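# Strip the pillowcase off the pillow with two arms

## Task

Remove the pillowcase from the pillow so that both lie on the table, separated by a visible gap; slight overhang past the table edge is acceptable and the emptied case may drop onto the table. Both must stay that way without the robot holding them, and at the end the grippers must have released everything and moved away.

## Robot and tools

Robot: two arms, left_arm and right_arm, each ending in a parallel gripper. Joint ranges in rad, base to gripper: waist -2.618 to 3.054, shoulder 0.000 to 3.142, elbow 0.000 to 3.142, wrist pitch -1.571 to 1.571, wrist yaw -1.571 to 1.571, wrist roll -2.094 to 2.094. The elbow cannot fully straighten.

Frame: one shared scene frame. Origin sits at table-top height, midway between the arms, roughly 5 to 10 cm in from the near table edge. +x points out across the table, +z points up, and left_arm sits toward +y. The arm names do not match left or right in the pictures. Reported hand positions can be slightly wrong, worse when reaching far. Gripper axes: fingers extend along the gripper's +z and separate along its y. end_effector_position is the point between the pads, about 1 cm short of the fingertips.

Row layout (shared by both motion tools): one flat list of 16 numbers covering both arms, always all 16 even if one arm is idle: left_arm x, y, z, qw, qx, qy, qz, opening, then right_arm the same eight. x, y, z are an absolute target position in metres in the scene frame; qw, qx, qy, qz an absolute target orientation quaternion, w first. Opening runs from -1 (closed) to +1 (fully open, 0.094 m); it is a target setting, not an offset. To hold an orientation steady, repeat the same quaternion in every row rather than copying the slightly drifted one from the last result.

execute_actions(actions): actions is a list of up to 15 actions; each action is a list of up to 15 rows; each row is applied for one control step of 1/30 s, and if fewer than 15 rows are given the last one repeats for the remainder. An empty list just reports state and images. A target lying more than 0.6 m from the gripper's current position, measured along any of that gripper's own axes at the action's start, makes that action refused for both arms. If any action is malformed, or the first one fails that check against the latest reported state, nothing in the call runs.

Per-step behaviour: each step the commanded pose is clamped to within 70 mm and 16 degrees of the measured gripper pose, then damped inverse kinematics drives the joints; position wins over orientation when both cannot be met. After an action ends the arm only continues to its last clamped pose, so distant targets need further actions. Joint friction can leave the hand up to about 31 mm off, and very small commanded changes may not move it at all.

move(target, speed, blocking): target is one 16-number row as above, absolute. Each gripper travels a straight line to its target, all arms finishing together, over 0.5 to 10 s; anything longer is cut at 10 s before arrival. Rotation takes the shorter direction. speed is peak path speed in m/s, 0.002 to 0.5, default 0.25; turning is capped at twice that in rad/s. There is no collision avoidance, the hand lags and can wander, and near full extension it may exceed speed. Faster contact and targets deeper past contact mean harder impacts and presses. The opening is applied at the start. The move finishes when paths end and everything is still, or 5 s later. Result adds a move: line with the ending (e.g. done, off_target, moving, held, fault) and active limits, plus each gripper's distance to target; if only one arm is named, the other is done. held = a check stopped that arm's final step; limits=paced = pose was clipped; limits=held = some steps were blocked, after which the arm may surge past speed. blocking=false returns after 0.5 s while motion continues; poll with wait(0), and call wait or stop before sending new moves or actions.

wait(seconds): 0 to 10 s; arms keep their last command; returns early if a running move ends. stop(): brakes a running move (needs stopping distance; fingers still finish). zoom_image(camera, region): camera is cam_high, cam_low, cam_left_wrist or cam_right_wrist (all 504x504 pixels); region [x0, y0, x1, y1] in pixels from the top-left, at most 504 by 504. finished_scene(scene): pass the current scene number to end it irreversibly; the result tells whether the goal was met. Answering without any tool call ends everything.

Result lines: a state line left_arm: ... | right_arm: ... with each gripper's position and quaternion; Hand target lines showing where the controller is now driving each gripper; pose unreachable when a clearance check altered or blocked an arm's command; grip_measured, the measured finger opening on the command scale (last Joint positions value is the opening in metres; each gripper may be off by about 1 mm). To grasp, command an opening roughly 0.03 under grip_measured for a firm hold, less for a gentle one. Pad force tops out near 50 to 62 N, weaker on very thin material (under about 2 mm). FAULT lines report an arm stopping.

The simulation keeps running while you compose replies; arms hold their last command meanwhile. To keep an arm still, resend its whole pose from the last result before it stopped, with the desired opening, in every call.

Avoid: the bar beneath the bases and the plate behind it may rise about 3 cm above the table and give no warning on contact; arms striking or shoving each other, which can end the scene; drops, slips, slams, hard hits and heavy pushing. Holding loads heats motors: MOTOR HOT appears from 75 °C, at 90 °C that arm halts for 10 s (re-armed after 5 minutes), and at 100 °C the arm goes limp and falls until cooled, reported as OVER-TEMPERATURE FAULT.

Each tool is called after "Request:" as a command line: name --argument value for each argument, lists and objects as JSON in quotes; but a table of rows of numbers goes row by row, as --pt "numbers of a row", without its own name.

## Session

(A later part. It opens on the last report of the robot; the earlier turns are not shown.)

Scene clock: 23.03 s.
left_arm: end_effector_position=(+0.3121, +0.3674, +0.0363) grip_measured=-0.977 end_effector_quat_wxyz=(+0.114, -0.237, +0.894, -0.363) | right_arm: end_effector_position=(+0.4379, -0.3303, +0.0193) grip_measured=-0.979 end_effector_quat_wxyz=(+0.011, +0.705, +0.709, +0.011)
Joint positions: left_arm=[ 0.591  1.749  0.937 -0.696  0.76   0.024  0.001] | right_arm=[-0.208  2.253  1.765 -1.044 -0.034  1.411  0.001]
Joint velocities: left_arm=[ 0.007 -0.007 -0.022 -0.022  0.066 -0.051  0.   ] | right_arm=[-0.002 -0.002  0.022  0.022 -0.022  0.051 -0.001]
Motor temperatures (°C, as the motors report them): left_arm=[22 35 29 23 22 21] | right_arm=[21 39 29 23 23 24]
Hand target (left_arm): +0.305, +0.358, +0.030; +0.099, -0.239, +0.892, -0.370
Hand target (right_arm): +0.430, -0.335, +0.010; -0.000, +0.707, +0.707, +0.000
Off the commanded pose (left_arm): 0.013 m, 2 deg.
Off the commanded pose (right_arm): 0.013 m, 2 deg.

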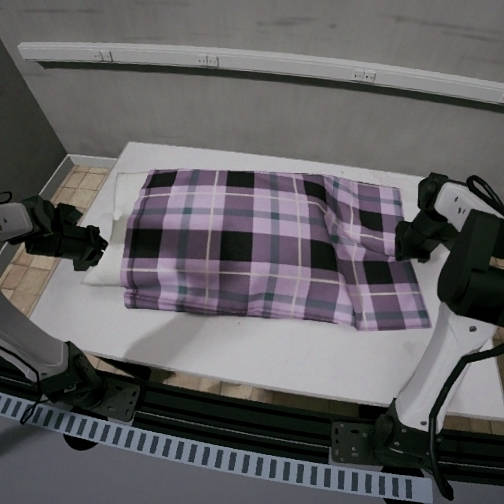

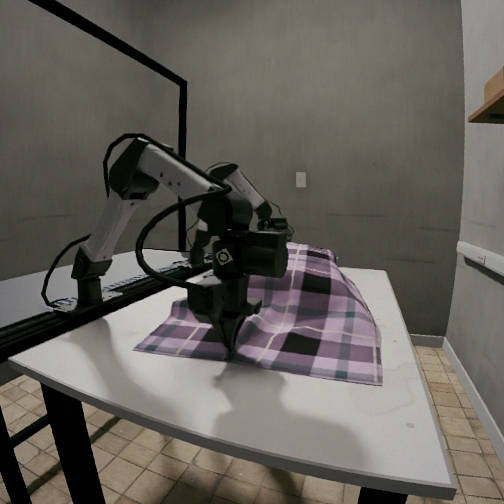

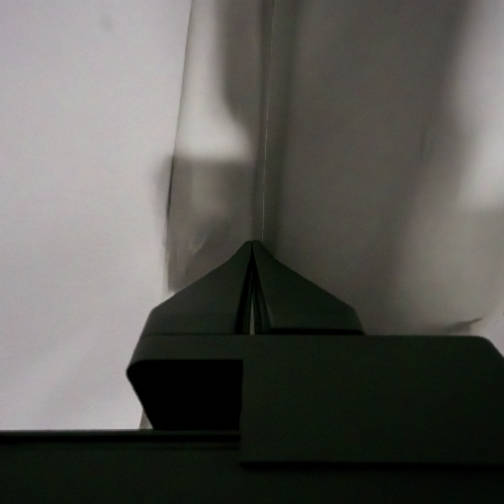

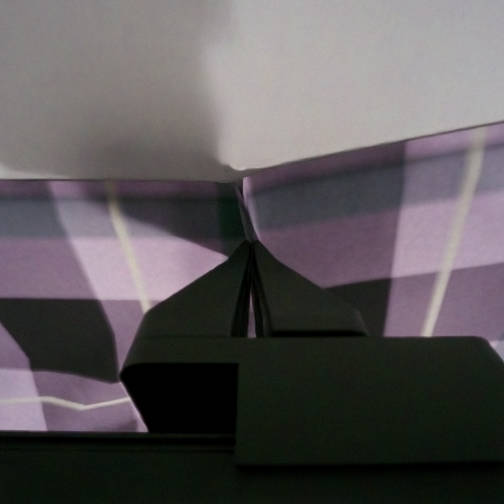

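Request:
move --target '[0.27,0.42,0.07,0.099,-0.239,0.892,-0.370,-1, 0.43,-0.335,0.015,0,0.707,0.707,0,-1]' --speed 0.12

Request:
move --target '[0.235,0.42,0.06,0.099,-0.239,0.892,-0.370,0.4, 0.43,-0.335,0.015,0,0.707,0.707,0,-1]' --speed 0.12

Scene clock: 25.67 s.
left_arm: end_effector_position=(+0.2713, +0.4180, +0.0709) grip_measured=-0.977 end_effector_quat_wxyz=(+0.106, -0.241, +0.891, -0.371) | right_arm: end_effector_position=(+0.4378, -0.3303, +0.0192) grip_measured=-0.979 end_effector_quat_wxyz=(+0.011, +0.705, +0.709, +0.011)
Joint positions: left_arm=[ 0.823  1.749  1.086 -1.089  0.756  0.344  0.001] | right_arm=[-0.208  2.253  1.765 -1.045 -0.034  1.411  0.001]
Joint velocities: left_arm=[ 0.002  0.007 -0.002 -0.066  0.022  0.007  0.   ] | right_arm=[-0.012  0.007  0.007 -0.037  0.007  0.051 -0.   ]
Motor temperatures (°C, as the motors report them): left_arm=[22 35 29 23 22 21] | right_arm=[21 40 29 23 23 24]
Hand target (left_arm): +0.272, +0.421, +0.070; +0.101, -0.240, +0.891, -0.371
Hand target (right_arm): +0.430, -0.335, +0.015; -0.000, +0.707, +0.707, +0.000
Off the commanded pose (left_arm): 0.003 m, 1 deg.
Off the commanded pose (right_arm): 0.010 m, 2 deg.
move: done

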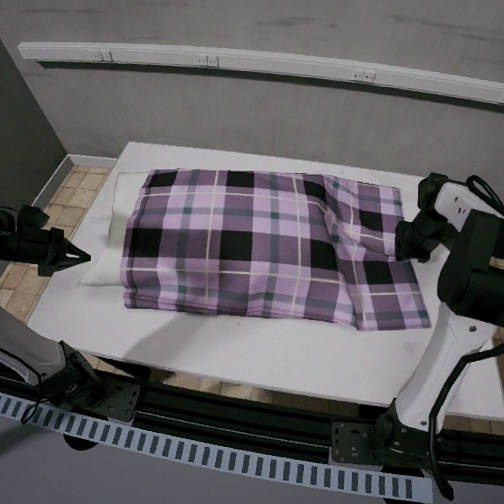

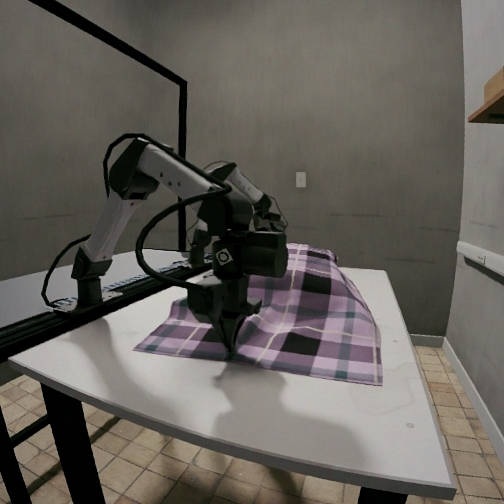

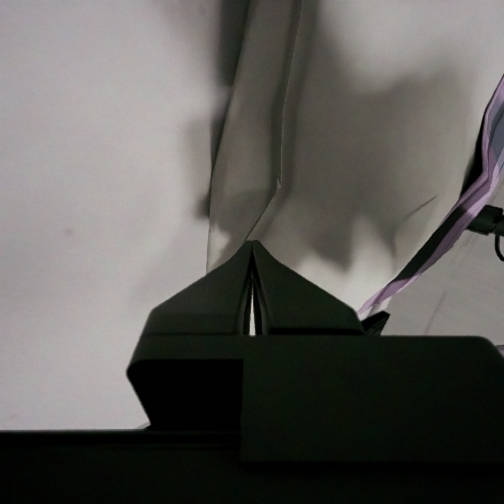

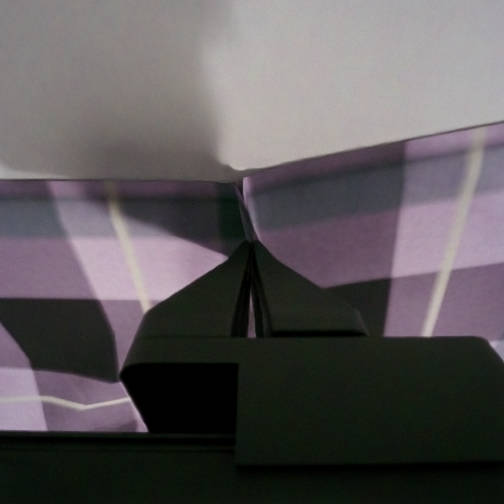

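Scene clock: 26.57 s.
left_arm: end_effector_position=(+0.2417, +0.4240, +0.0578) grip_measured=+0.397 end_effector_quat_wxyz=(+0.103, -0.240, +0.891, -0.371) | right_arm: end_effector_position=(+0.4378, -0.3303, +0.0192) grip_measured=-0.979 end_effector_quat_wxyz=(+0.011, +0.705, +0.709, +0.011)
Joint positions: left_arm=[ 0.915  1.749  1.02  -1.113  0.731  0.47   0.066] | right_arm=[-0.208  2.253  1.765 -1.045 -0.034  1.411  0.001]
Joint velocities: left_arm=[ 0.002 -0.007 -0.007 -0.125 -0.066  0.022 -0.001] | right_arm=[ 0.012  0.002 -0.012  0.022 -0.022  0.022 -0.   ]
Motor temperatures (°C, as the motors report them): left_arm=[22 35 29 23 22 21] | right_arm=[21 40 29 23 23 24]
Hand target (left_arm): +0.235, +0.420, +0.060; +0.100, -0.239, +0.892, -0.371
Hand target (right_arm): +0.430, -0.335, +0.015; -0.000, +0.707, +0.707, +0.000
Off the commanded pose (left_arm): 0.008 m, 0 deg.
Off the commanded pose (right_arm): 0.010 m, 2 deg.
move: done

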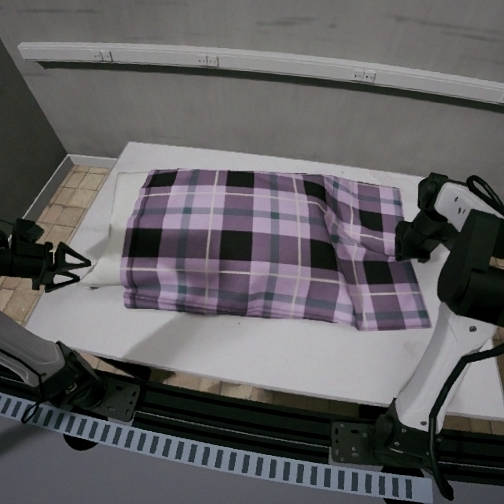

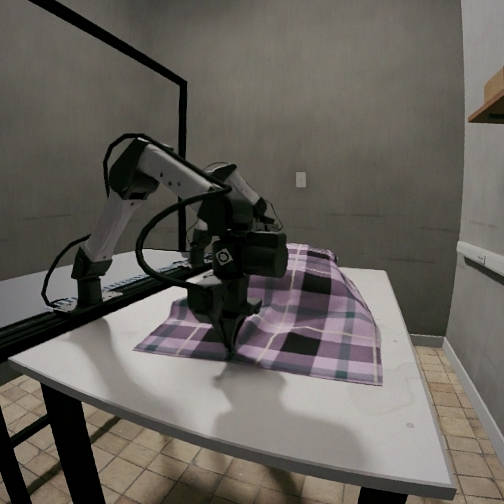

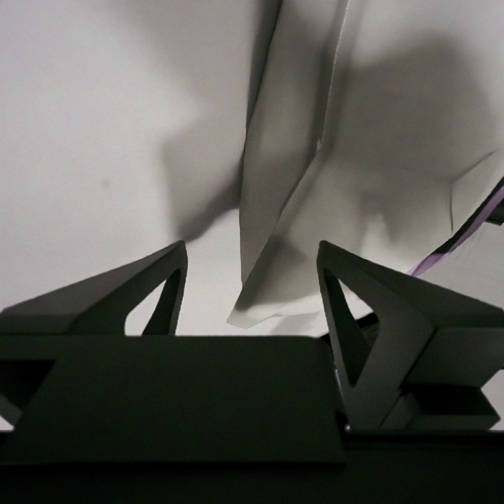

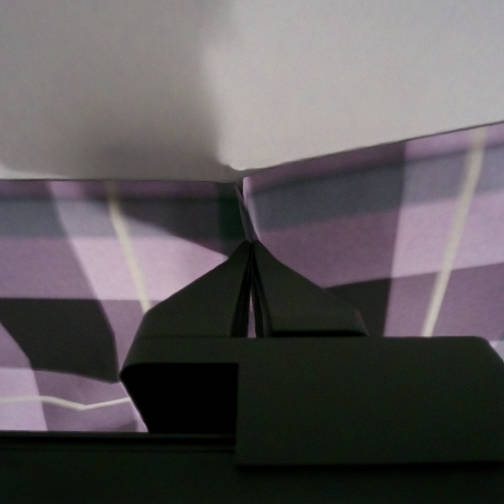

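Request:
move --target '[0.19,0.405,0.065,0.099,-0.239,0.892,-0.370,0.4, 0.43,-0.335,0.015,0,0.707,0.707,0,-1]' --speed 0.12

Scene clock: 27.77 s.
left_arm: end_effector_position=(+0.1971, +0.4107, +0.0642) grip_measured=+0.397 end_effector_quat_wxyz=(+0.104, -0.239, +0.892, -0.369) | right_arm: end_effector_position=(+0.4378, -0.3303, +0.0192) grip_measured=-0.979 end_effector_quat_wxyz=(+0.011, +0.705, +0.709, +0.011)
Joint positions: left_arm=[ 1.025  1.627  0.893 -1.194  0.697  0.608  0.066] | right_arm=[-0.208  2.253  1.765 -1.045 -0.034  1.411  0.001]
Joint velocities: left_arm=[ 0.002 -0.007 -0.007  0.066 -0.066  0.022 -0.001] | right_arm=[-0.007 -0.017 -0.002 -0.051 -0.007  0.007 -0.001]
Motor temperatures (°C, as the motors report them): left_arm=[22 35 29 23 22 21] | right_arm=[21 41 29 23 23 24]
Hand target (left_arm): +0.191, +0.405, +0.066; +0.100, -0.239, +0.892, -0.371
Hand target (right_arm): +0.430, -0.335, +0.015; -0.000, +0.707, +0.707, +0.000
Off the commanded pose (left_arm): 0.009 m, 1 deg.
Off the commanded pose (right_arm): 0.010 m, 2 deg.
move: done

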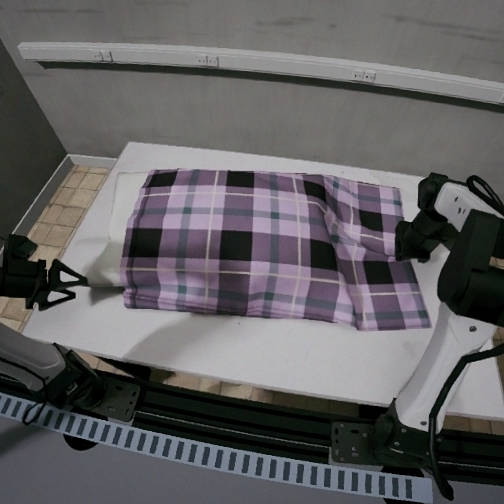

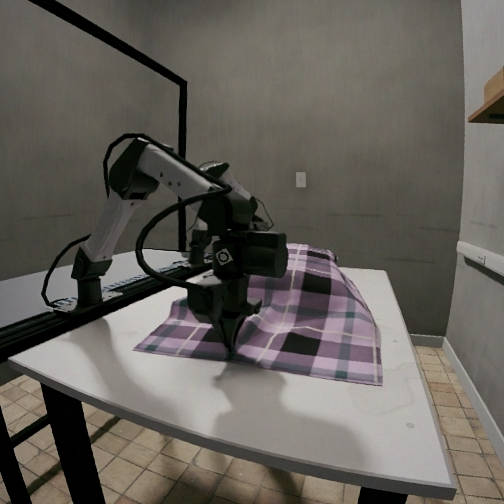

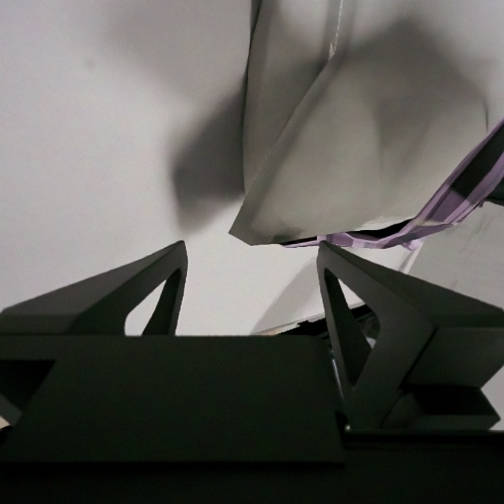

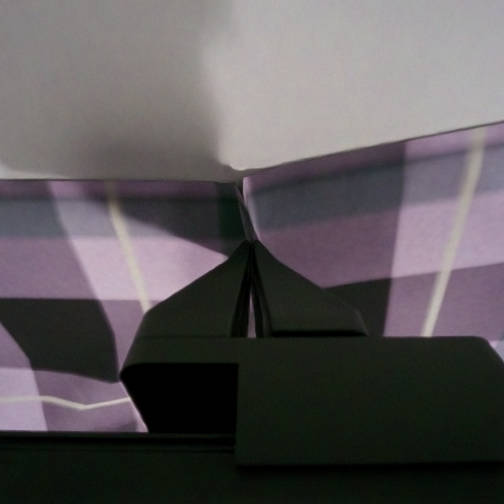

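Request:
move --target '[0.207,0.392,0.047,0.099,-0.239,0.892,-0.370,0.4, 0.43,-0.335,0.015,0,0.707,0.707,0,-1]' --speed 0.05

Scene clock: 29.07 s.
left_arm: end_effector_position=(+0.2076, +0.3979, +0.0483) grip_measured=+0.397 end_effector_quat_wxyz=(+0.100, -0.238, +0.895, -0.364) | right_arm: end_effector_position=(+0.4378, -0.3303, +0.0192) grip_measured=-0.979 end_effector_quat_wxyz=(+0.011, +0.705, +0.709, +0.011)
Joint positions: left_arm=[ 0.947  1.627  0.834 -1.07   0.706  0.512  0.066] | right_arm=[-0.208  2.253  1.765 -1.045 -0.034  1.411  0.001]
Joint velocities: left_arm=[-0.007 -0.007  0.007  0.007  0.022 -0.081 -0.   ] | right_arm=[-0.007  0.002  0.002 -0.022  0.007 -0.022 -0.   ]
Motor temperatures (°C, as the motors report them): left_arm=[22 35 29 23 22 21] | right_arm=[21 41 29 23 23 24]
Hand target (left_arm): +0.206, +0.392, +0.047; +0.098, -0.239, +0.893, -0.370
Hand target (right_arm): +0.430, -0.335, +0.015; -0.000, +0.707, +0.707, +0.000
Off the commanded pose (left_arm): 0.006 m, 1 deg.
Off the commanded pose (right_arm): 0.010 m, 2 deg.
move: done

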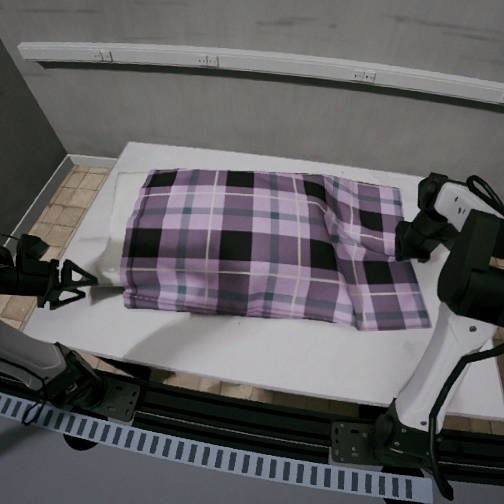

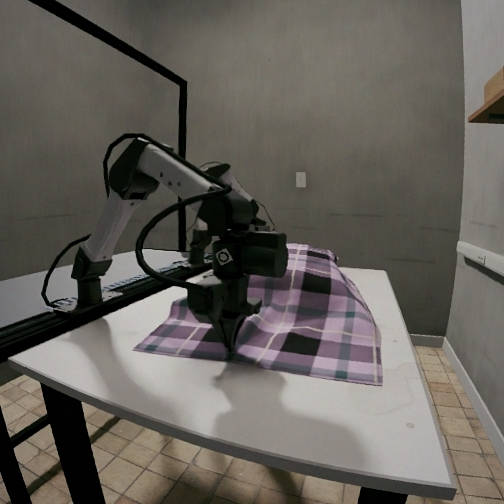

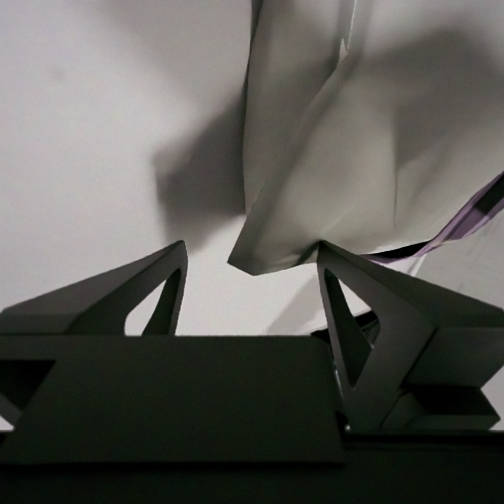

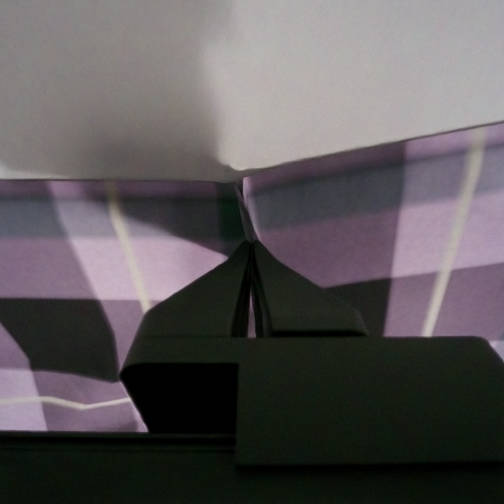

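Request:
move --target '[0.216,0.378,0.034,0.099,-0.239,0.892,-0.370,0.4, 0.43,-0.335,0.015,0,0.707,0.707,0,-1]' --speed 0.04

Scene clock: 30.33 s.
left_arm: end_effector_position=(+0.2179, +0.3853, +0.0361) grip_measured=+0.397 end_effector_quat_wxyz=(+0.102, -0.239, +0.894, -0.364) | right_arm: end_effector_position=(+0.4378, -0.3303, +0.0192) grip_measured=-0.979 end_effector_quat_wxyz=(+0.011, +0.705, +0.709, +0.011)
Joint positions: left_arm=[ 0.879  1.627  0.78  -0.954  0.728  0.421  0.066] | right_arm=[-0.208  2.253  1.765 -1.045 -0.034  1.411  0.001]
Joint velocities: left_arm=[-0.012  0.002 -0.012 -0.022  0.007 -0.022 -0.001] | right_arm=[-0.012 -0.007 -0.002 -0.007 -0.007  0.007  0.   ]
Motor temperatures (°C, as the motors report them): left_arm=[22 35 29 23 22 21] | right_arm=[21 41 29 23 23 24]
Hand target (left_arm): +0.215, +0.378, +0.034; +0.098, -0.239, +0.892, -0.370
Hand target (right_arm): +0.430, -0.335, +0.015; -0.000, +0.707, +0.707, +0.000
Off the commanded pose (left_arm): 0.008 m, 1 deg.
Off the commanded pose (right_arm): 0.010 m, 2 deg.
move: done

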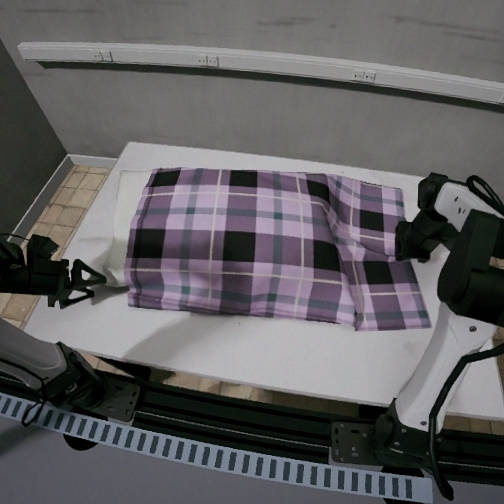

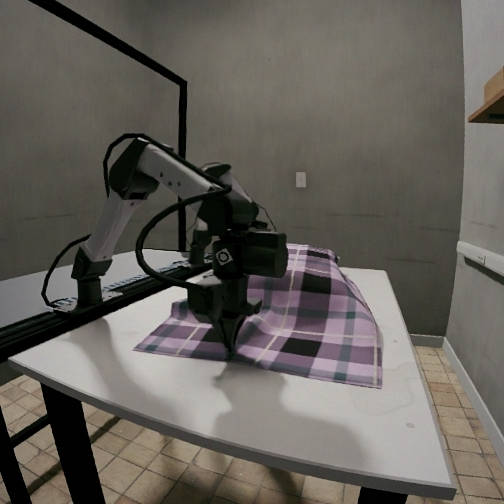

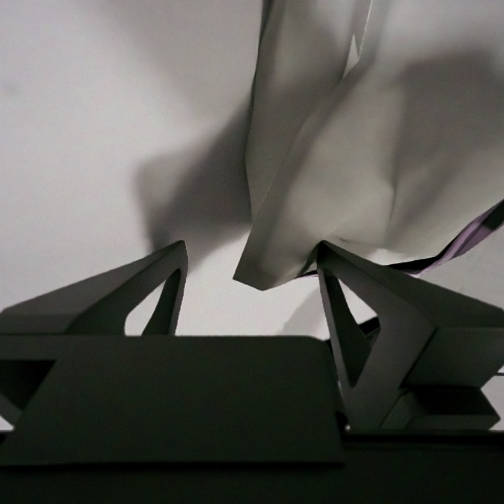

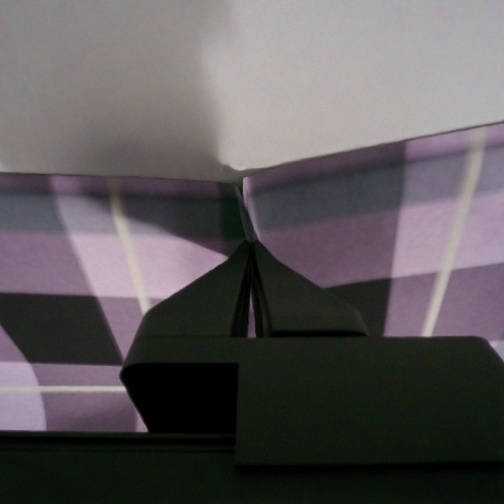

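Request:
execute_actions --actions '[[[0.217,0.375,0.035,0.099,-0.239,0.892,-0.370,0.1, 0.43,-0.335,0.015,0,0.707,0.707,0,-1]],[[0.219,0.371,0.037,0.099,-0.239,0.892,-0.370,-0.2, 0.43,-0.335,0.015,0,0.707,0.707,0,-1]],[[0.221,0.367,0.039,0.099,-0.239,0.892,-0.370,-0.5, 0.43,-0.335,0.015,0,0.707,0.707,0,-1]],[[0.223,0.364,0.041,0.099,-0.239,0.892,-0.370,-0.75, 0.43,-0.335,0.015,0,0.707,0.707,0,-1]],[[0.224,0.362,0.042,0.099,-0.239,0.892,-0.370,-1, 0.43,-0.335,0.015,0,0.707,0.707,0,-1]],[[0.224,0.362,0.042,0.099,-0.239,0.892,-0.370,-1, 0.43,-0.335,0.015,0,0.707,0.707,0,-1]]]'

Scene clock: 33.70 s.
left_arm: end_effector_position=(+0.2275, +0.3681, +0.0427) grip_measured=-0.959 end_effector_quat_wxyz=(+0.097, -0.242, +0.891, -0.371) | right_arm: end_effector_position=(+0.4378, -0.3303, +0.0192) grip_measured=-0.979 end_effector_quat_wxyz=(+0.011, +0.705, +0.709, +0.011)
Joint positions: left_arm=[ 0.798  1.585  0.762 -0.925  0.752  0.315  0.002] | right_arm=[-0.208  2.253  1.765 -1.045 -0.034  1.411  0.001]
Joint velocities: left_arm=[-0.007 -0.002  0.007 -0.037 -0.022  0.037 -0.001] | right_arm=[ 0.002 -0.002 -0.022 -0.066 -0.051  0.007  0.001]
Motor temperatures (°C, as the motors report them): left_arm=[22 35 29 23 22 21] | right_arm=[21 42 29 23 23 24]
Hand target (left_arm): +0.224, +0.362, +0.042; +0.099, -0.239, +0.892, -0.370
Hand target (right_arm): +0.430, -0.335, +0.015; -0.000, +0.707, +0.707, +0.000
Off the commanded pose (left_arm): 0.007 m, 0 deg.
Off the commanded pose (right_arm): 0.010 m, 2 deg.

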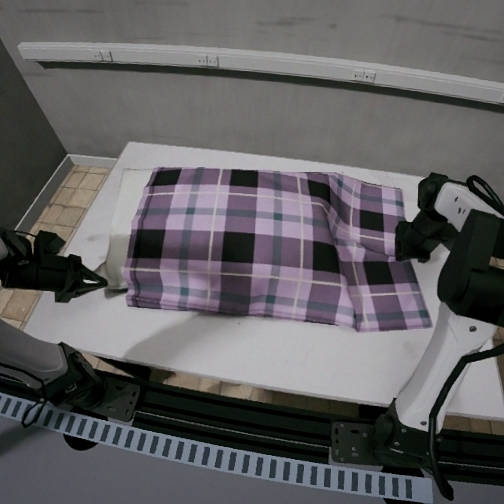

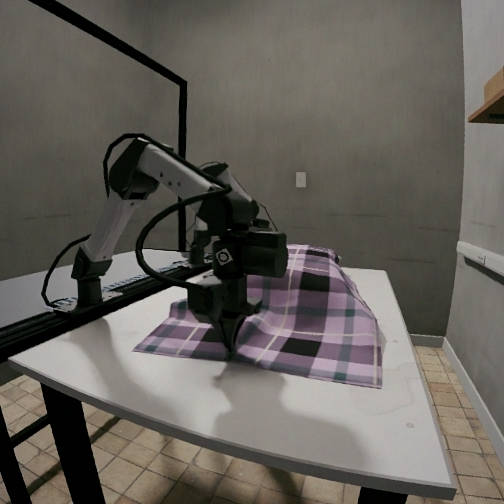

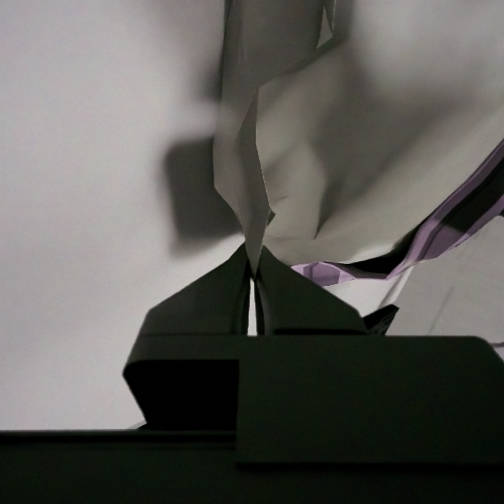

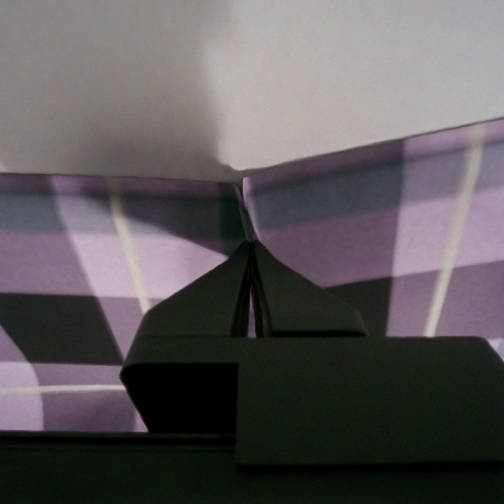

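Request:
move --target '[0.224,0.362,0.042,0.099,-0.239,0.892,-0.370,-1, 0.43,-0.39,0.06,0,0.707,0.707,0,-1]' --speed 0.05

Scene clock: 35.73 s.
left_arm: end_effector_position=(+0.2281, +0.3684, +0.0427) grip_measured=-0.959 end_effector_quat_wxyz=(+0.099, -0.241, +0.891, -0.371) | right_arm: end_effector_position=(+0.4299, -0.3819, +0.0583) grip_measured=-0.979 end_effector_quat_wxyz=(+0.000, +0.705, +0.710, +0.003)
Joint positions: left_arm=[ 0.798  1.585  0.762 -0.922  0.753  0.314  0.002] | right_arm=[-0.328  2.268  1.942 -1.237 -0.034  1.288  0.001]
Joint velocities: left_arm=[ 0.007  0.007 -0.012  0.007  0.081  0.007  0.   ] | right_arm=[ 0.002 -0.012  0.007 -0.095 -0.007 -0.037 -0.001]
Motor temperatures (°C, as the motors report them): left_arm=[22 35 29 23 22 21] | right_arm=[21 43 30 23 23 24]
Hand target (left_arm): +0.224, +0.362, +0.042; +0.099, -0.239, +0.892, -0.370
Hand target (right_arm): +0.429, -0.390, +0.060; +0.001, +0.707, +0.707, -0.000
Off the commanded pose (left_arm): 0.008 m, 0 deg.
Off the commanded pose (right_arm): 0.008 m, 1 deg.
move: done

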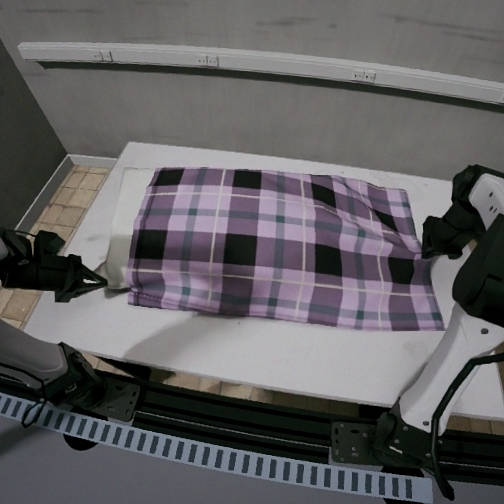

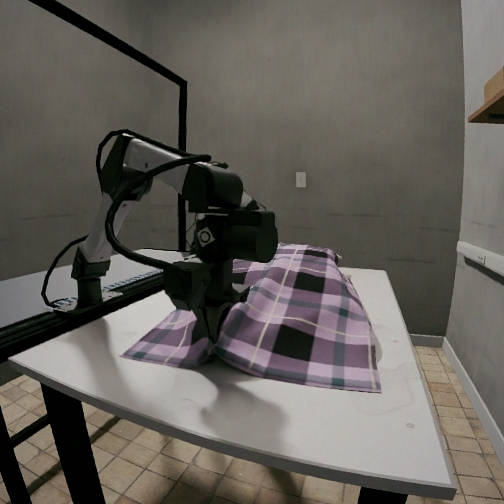

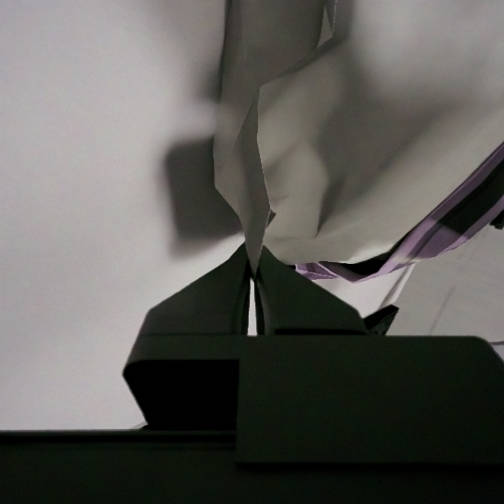

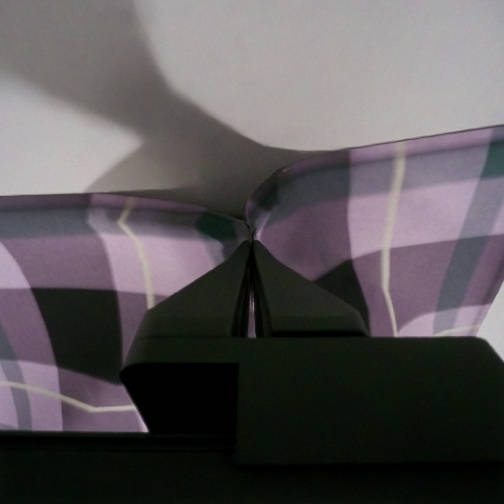

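Request:
move --target '[0.24,0.42,0.045,0.099,-0.239,0.892,-0.370,-1, 0.40,-0.52,0.08,0,0.707,0.707,0,-1]' --speed 0.05

Scene clock: 39.13 s.
left_arm: end_effector_position=(+0.2391, +0.4074, +0.0481) grip_measured=-0.959 end_effector_quat_wxyz=(+0.095, -0.241, +0.884, -0.388) | right_arm: end_effector_position=(+0.3983, -0.4943, +0.0767) grip_measured=-0.979 end_effector_quat_wxyz=(-0.031, +0.702, +0.711, +0.018)
Joint positions: left_arm=[ 0.891  1.752  0.956 -1.068  0.758  0.455  0.002] | right_arm=[-0.605  2.422  2.266 -1.469 -0.079  1.003  0.001]
Joint velocities: left_arm=[-0.017  0.012 -0.012 -0.066 -0.022 -0.051  0.   ] | right_arm=[-0.007  0.002  0.012 -0.066 -0.022 -0.066 -0.001]
Motor temperatures (°C, as the motors report them): left_arm=[22 35 30 23 22 21] | right_arm=[21 44 30 23 23 24]
Hand target (left_arm): +0.240, +0.420, +0.045; +0.100, -0.239, +0.892, -0.371
Hand target (right_arm): +0.399, -0.519, +0.081; +0.001, +0.708, +0.707, -0.001
Off the commanded pose (left_arm): 0.013 m, 2 deg.
Off the commanded pose (right_arm): 0.026 m, 4 deg.
move: off_target (left_arm, right_arm)

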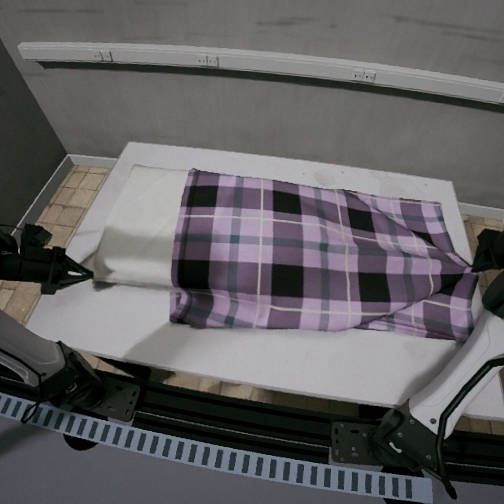

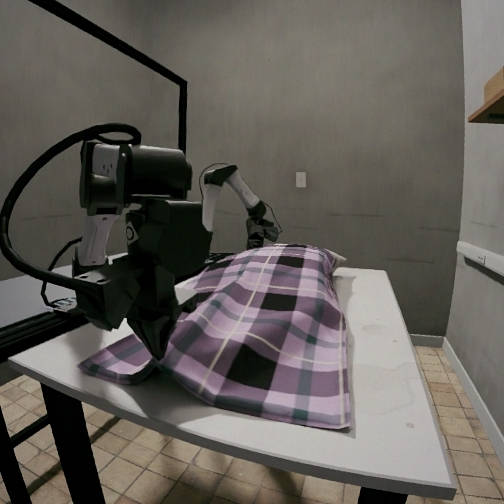

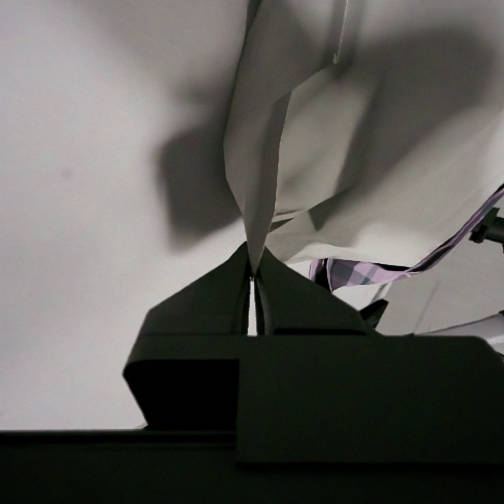

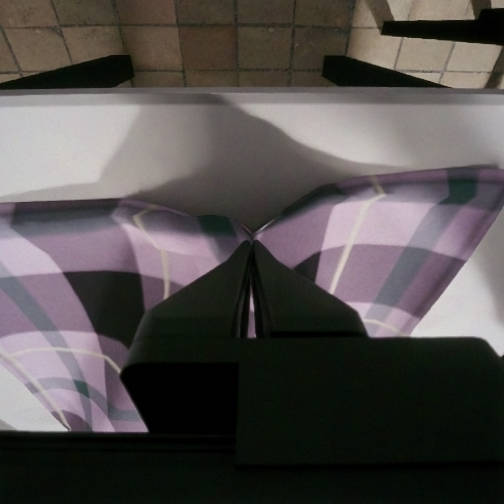

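Request:
move --target '[0.245,0.45,0.048,0.099,-0.239,0.892,-0.370,-1, 0.36,-0.68,0.14,0.183,0.683,0.683,-0.183,-1]' --speed 0.05

Scene clock: 45.53 s.
left_arm: end_effector_position=(+0.2445, +0.4399, +0.0498) grip_measured=-0.959 end_effector_quat_wxyz=(+0.096, -0.239, +0.888, -0.382) | right_arm: end_effector_position=(+0.3588, -0.6605, +0.1156) grip_measured=-0.979 end_effector_quat_wxyz=(+0.141, +0.679, +0.700, -0.173)
Joint positions: left_arm=[ 0.947  1.846  1.094 -1.149  0.73   0.525  0.002] | right_arm=[-0.786  2.401  2.295 -1.192  0.326  0.765  0.001]
Joint velocities: left_arm=[-0.007 -0.002 -0.007 -0.022 -0.022  0.007  0.001] | right_arm=[ 0.002  0.007 -0.002  0.125 -0.037  0.007  0.   ]
Motor temperatures (°C, as the motors report them): left_arm=[22 35 30 23 22 21] | right_arm=[21 48 32 24 23 24]
Hand target (left_arm): +0.245, +0.450, +0.048; +0.100, -0.239, +0.892, -0.370
Hand target (right_arm): +0.358, -0.679, +0.141; +0.182, +0.682, +0.683, -0.186
Off the commanded pose (left_arm): 0.010 m, 1 deg.
Off the commanded pose (right_arm): 0.031 m, 5 deg.
move: off_target (right_arm)

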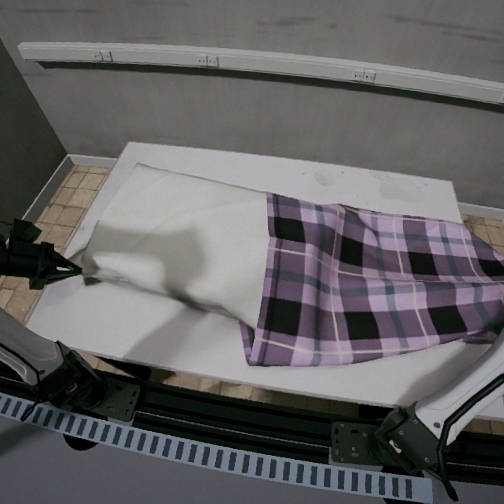

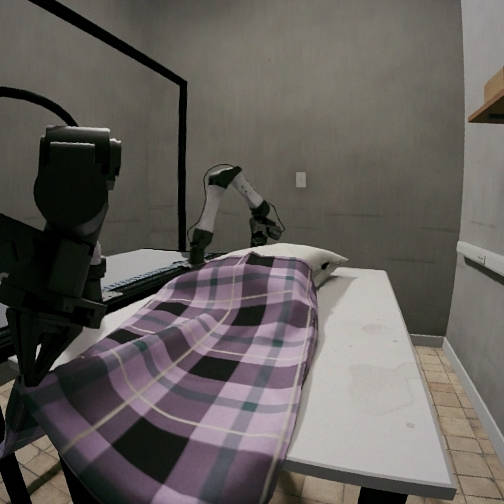

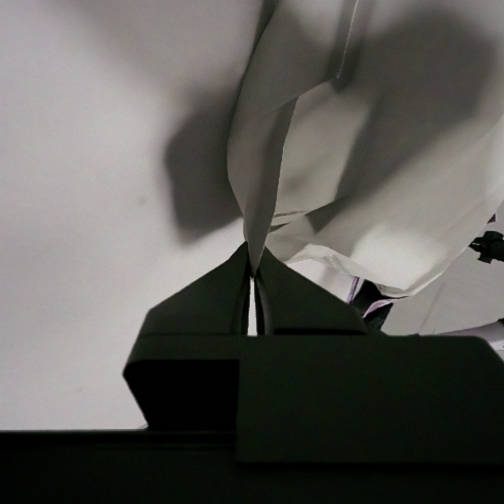

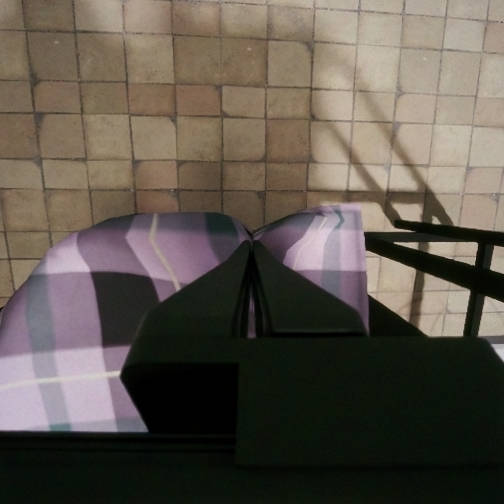

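Request:
move --target '[0.29,0.51,0.05,0.099,-0.239,0.892,-0.370,-1, 0.31,-0.81,0.19,0.271,0.653,0.653,-0.271,-1]' --speed 0.06

Scene clock: 49.10 s.
left_arm: end_effector_position=(+0.2906, +0.5014, +0.0507) grip_measured=-0.959 end_effector_quat_wxyz=(+0.096, -0.239, +0.889, -0.378) | right_arm: end_effector_position=(+0.3171, -0.8024, +0.1835) grip_measured=-0.979 end_effector_quat_wxyz=(+0.268, +0.650, +0.661, -0.263)
Joint positions: left_arm=[ 0.95   2.097  1.484 -1.284  0.724  0.526  0.002] | right_arm=[-0.991  2.593  2.738 -1.068  0.392  0.487  0.001]
Joint velocities: left_arm=[-0.007  0.002 -0.007 -0.022 -0.007 -0.007  0.002] | right_arm=[-0.002  0.017  0.051 -0.051 -0.022  0.022 -0.001]
Motor temperatures (°C, as the motors report them): left_arm=[22 35 31 23 22 21] | right_arm=[21 50 32 24 23 24]
Hand target (left_arm): +0.291, +0.510, +0.048; +0.099, -0.239, +0.892, -0.370
Hand target (right_arm): +0.310, -0.809, +0.190; +0.272, +0.651, +0.653, -0.274
Off the commanded pose (left_arm): 0.009 m, 1 deg.
Off the commanded pose (right_arm): 0.012 m, 1 deg.
move: off_target (right_arm)

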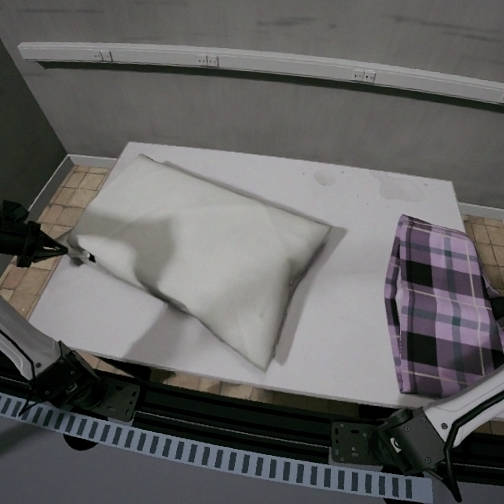

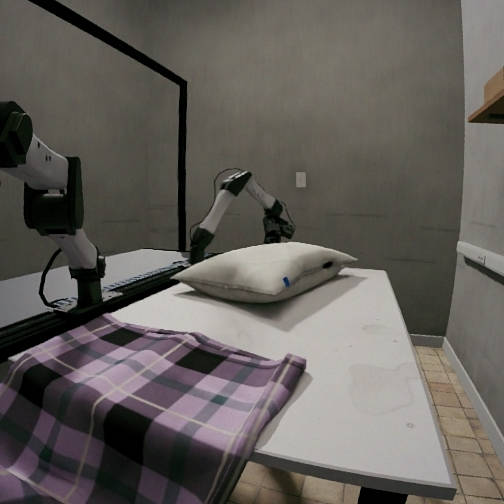

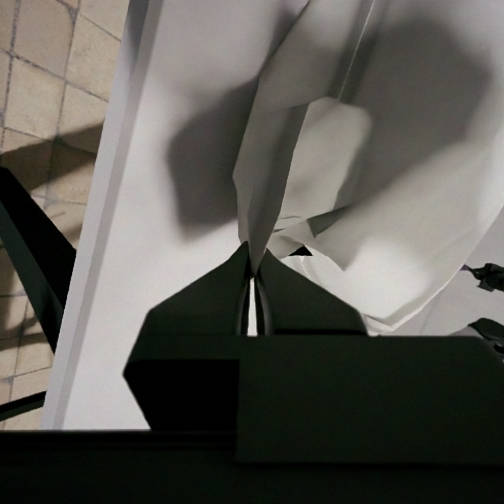

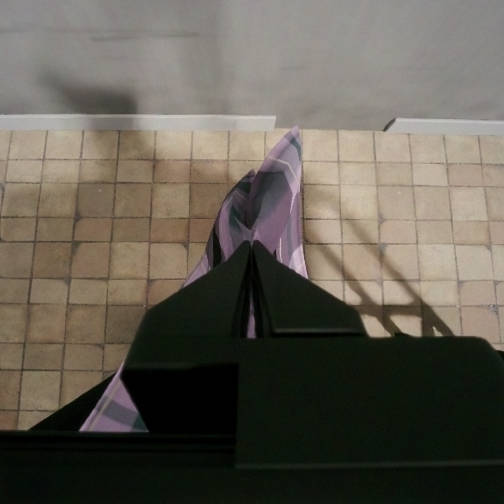

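Request:
move --target '[0.29,0.51,0.045,0.099,-0.239,0.892,-0.370,-0.3, 0.33,-0.58,0.40,0.271,0.653,0.653,-0.271,-1]' --speed 0.15

Scene clock: 53.00 s.
left_arm: end_effector_position=(+0.2907, +0.5040, +0.0500) grip_measured=-0.303 end_effector_quat_wxyz=(+0.100, -0.240, +0.890, -0.375) | right_arm: end_effector_position=(+0.3331, -0.5801, +0.3941) grip_measured=-0.979 end_effector_quat_wxyz=(+0.355, +0.613, +0.653, -0.267)
Joint positions: left_arm=[ 0.955  2.097  1.484 -1.276  0.723  0.526  0.033] | right_arm=[-0.616  2.137  2.845 -1.574  0.609  0.723  0.001]
Joint velocities: left_arm=[-0.007  0.007 -0.007 -0.051 -0.007 -0.022 -0.   ] | right_arm=[ 0.002 -0.022  0.002 -0.081  0.037  0.051  0.   ]
Motor temperatures (°C, as the motors report them): left_arm=[22 36 31 23 22 21] | right_arm=[21 51 33 25 23 24]
Hand target (left_arm): +0.290, +0.510, +0.045; +0.099, -0.239, +0.892, -0.370
Hand target (right_arm): +0.328, -0.579, +0.398; +0.355, +0.616, +0.647, -0.276
Off the commanded pose (left_arm): 0.008 m, 1 deg.
Off the commanded pose (right_arm): 0.007 m, 11 deg.
elbow stopped short (right arm): the move would have taken joint 3 (elbow) straighter than the controller allows; a more bent joint 3 avoids this.
joint sent to its limit (right arm) — the command would take joint 4 (wrist pitch) past its lower limit, so that joint was sent only as far as its limit.
move: off_target (right_arm)

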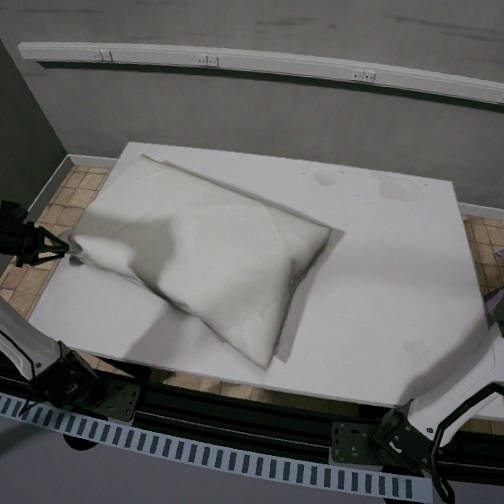

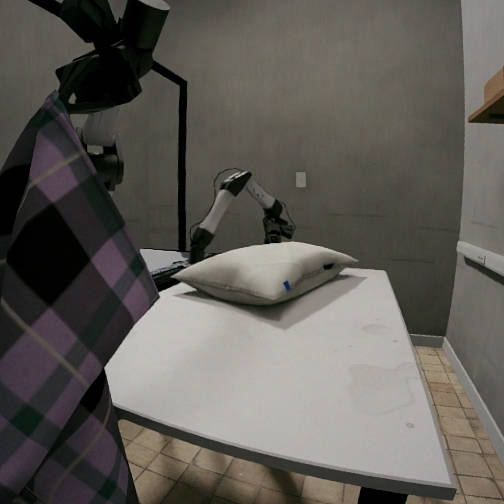

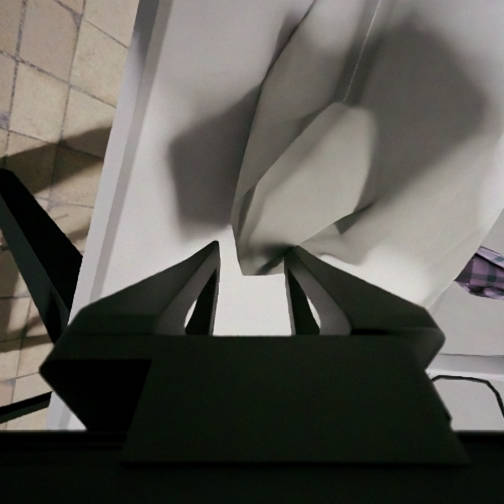

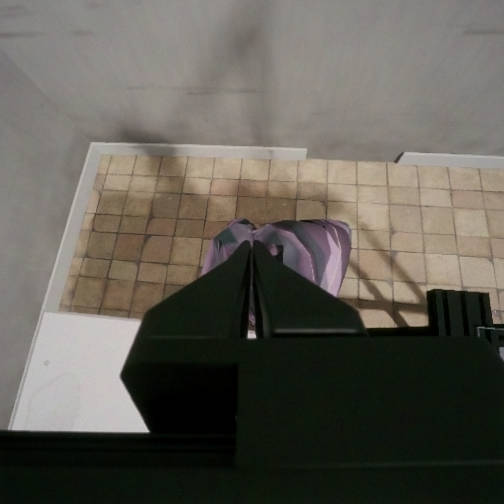

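Request:
move --target '[0.25,0.50,0.12,0.099,-0.239,0.892,-0.370,0.3, 0.34,-0.35,0.40,0.341,0.077,0.937,-0.028,-1]' --speed 0.15

Scene clock: 58.97 s.
left_arm: end_effector_position=(+0.2523, +0.4975, +0.1098) grip_measured=+0.297 end_effector_quat_wxyz=(+0.090, -0.244, +0.887, -0.382) | right_arm: end_effector_position=(+0.3350, -0.3556, +0.3925) grip_measured=-0.979 end_effector_quat_wxyz=(+0.331, +0.089, +0.939, -0.034)
Joint positions: left_arm=[ 1.032  1.957  1.505 -1.524  0.693  0.62   0.061] | right_arm=[-0.401  1.604  2.249 -1.538 -0.117 -0.107  0.001]
Joint velocities: left_arm=[ 0.007  0.002 -0.022 -0.022 -0.051 -0.007 -0.   ] | right_arm=[ 0.017  0.002 -0.027 -0.007  0.051  0.007 -0.001]
Motor temperatures (°C, as the motors report them): left_arm=[22 38 31 23 22 21] | right_arm=[21 50 32 26 23 24]
Hand target (left_arm): +0.251, +0.501, +0.120; +0.100, -0.239, +0.892, -0.371
Hand target (right_arm): +0.339, -0.350, +0.400; +0.344, +0.076, +0.935, -0.029
Off the commanded pose (left_arm): 0.011 m, 2 deg.
Off the commanded pose (right_arm): 0.011 m, 2 deg.
move: off_target (left_arm, right_arm)

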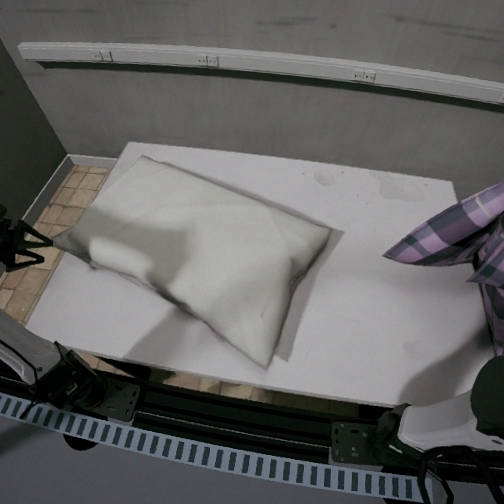

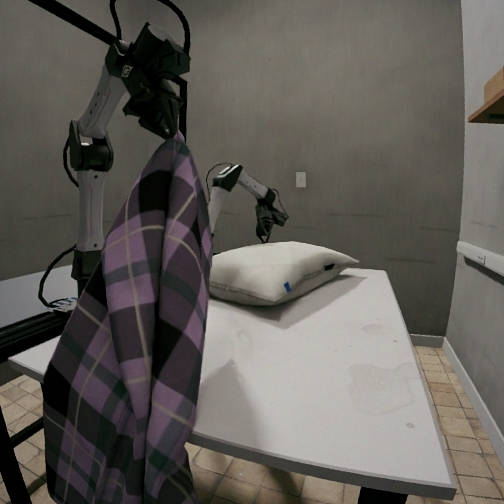

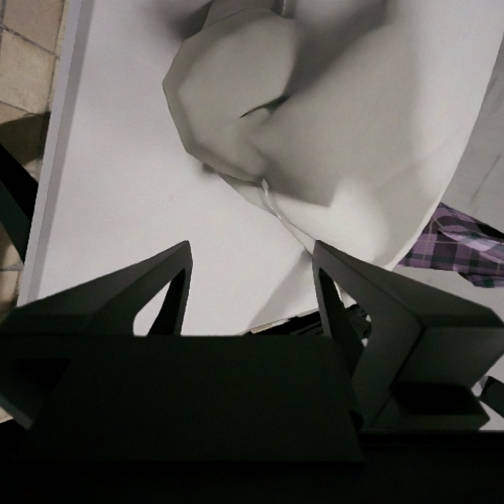

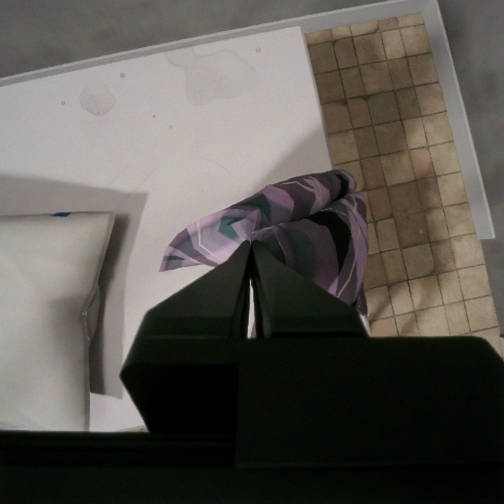

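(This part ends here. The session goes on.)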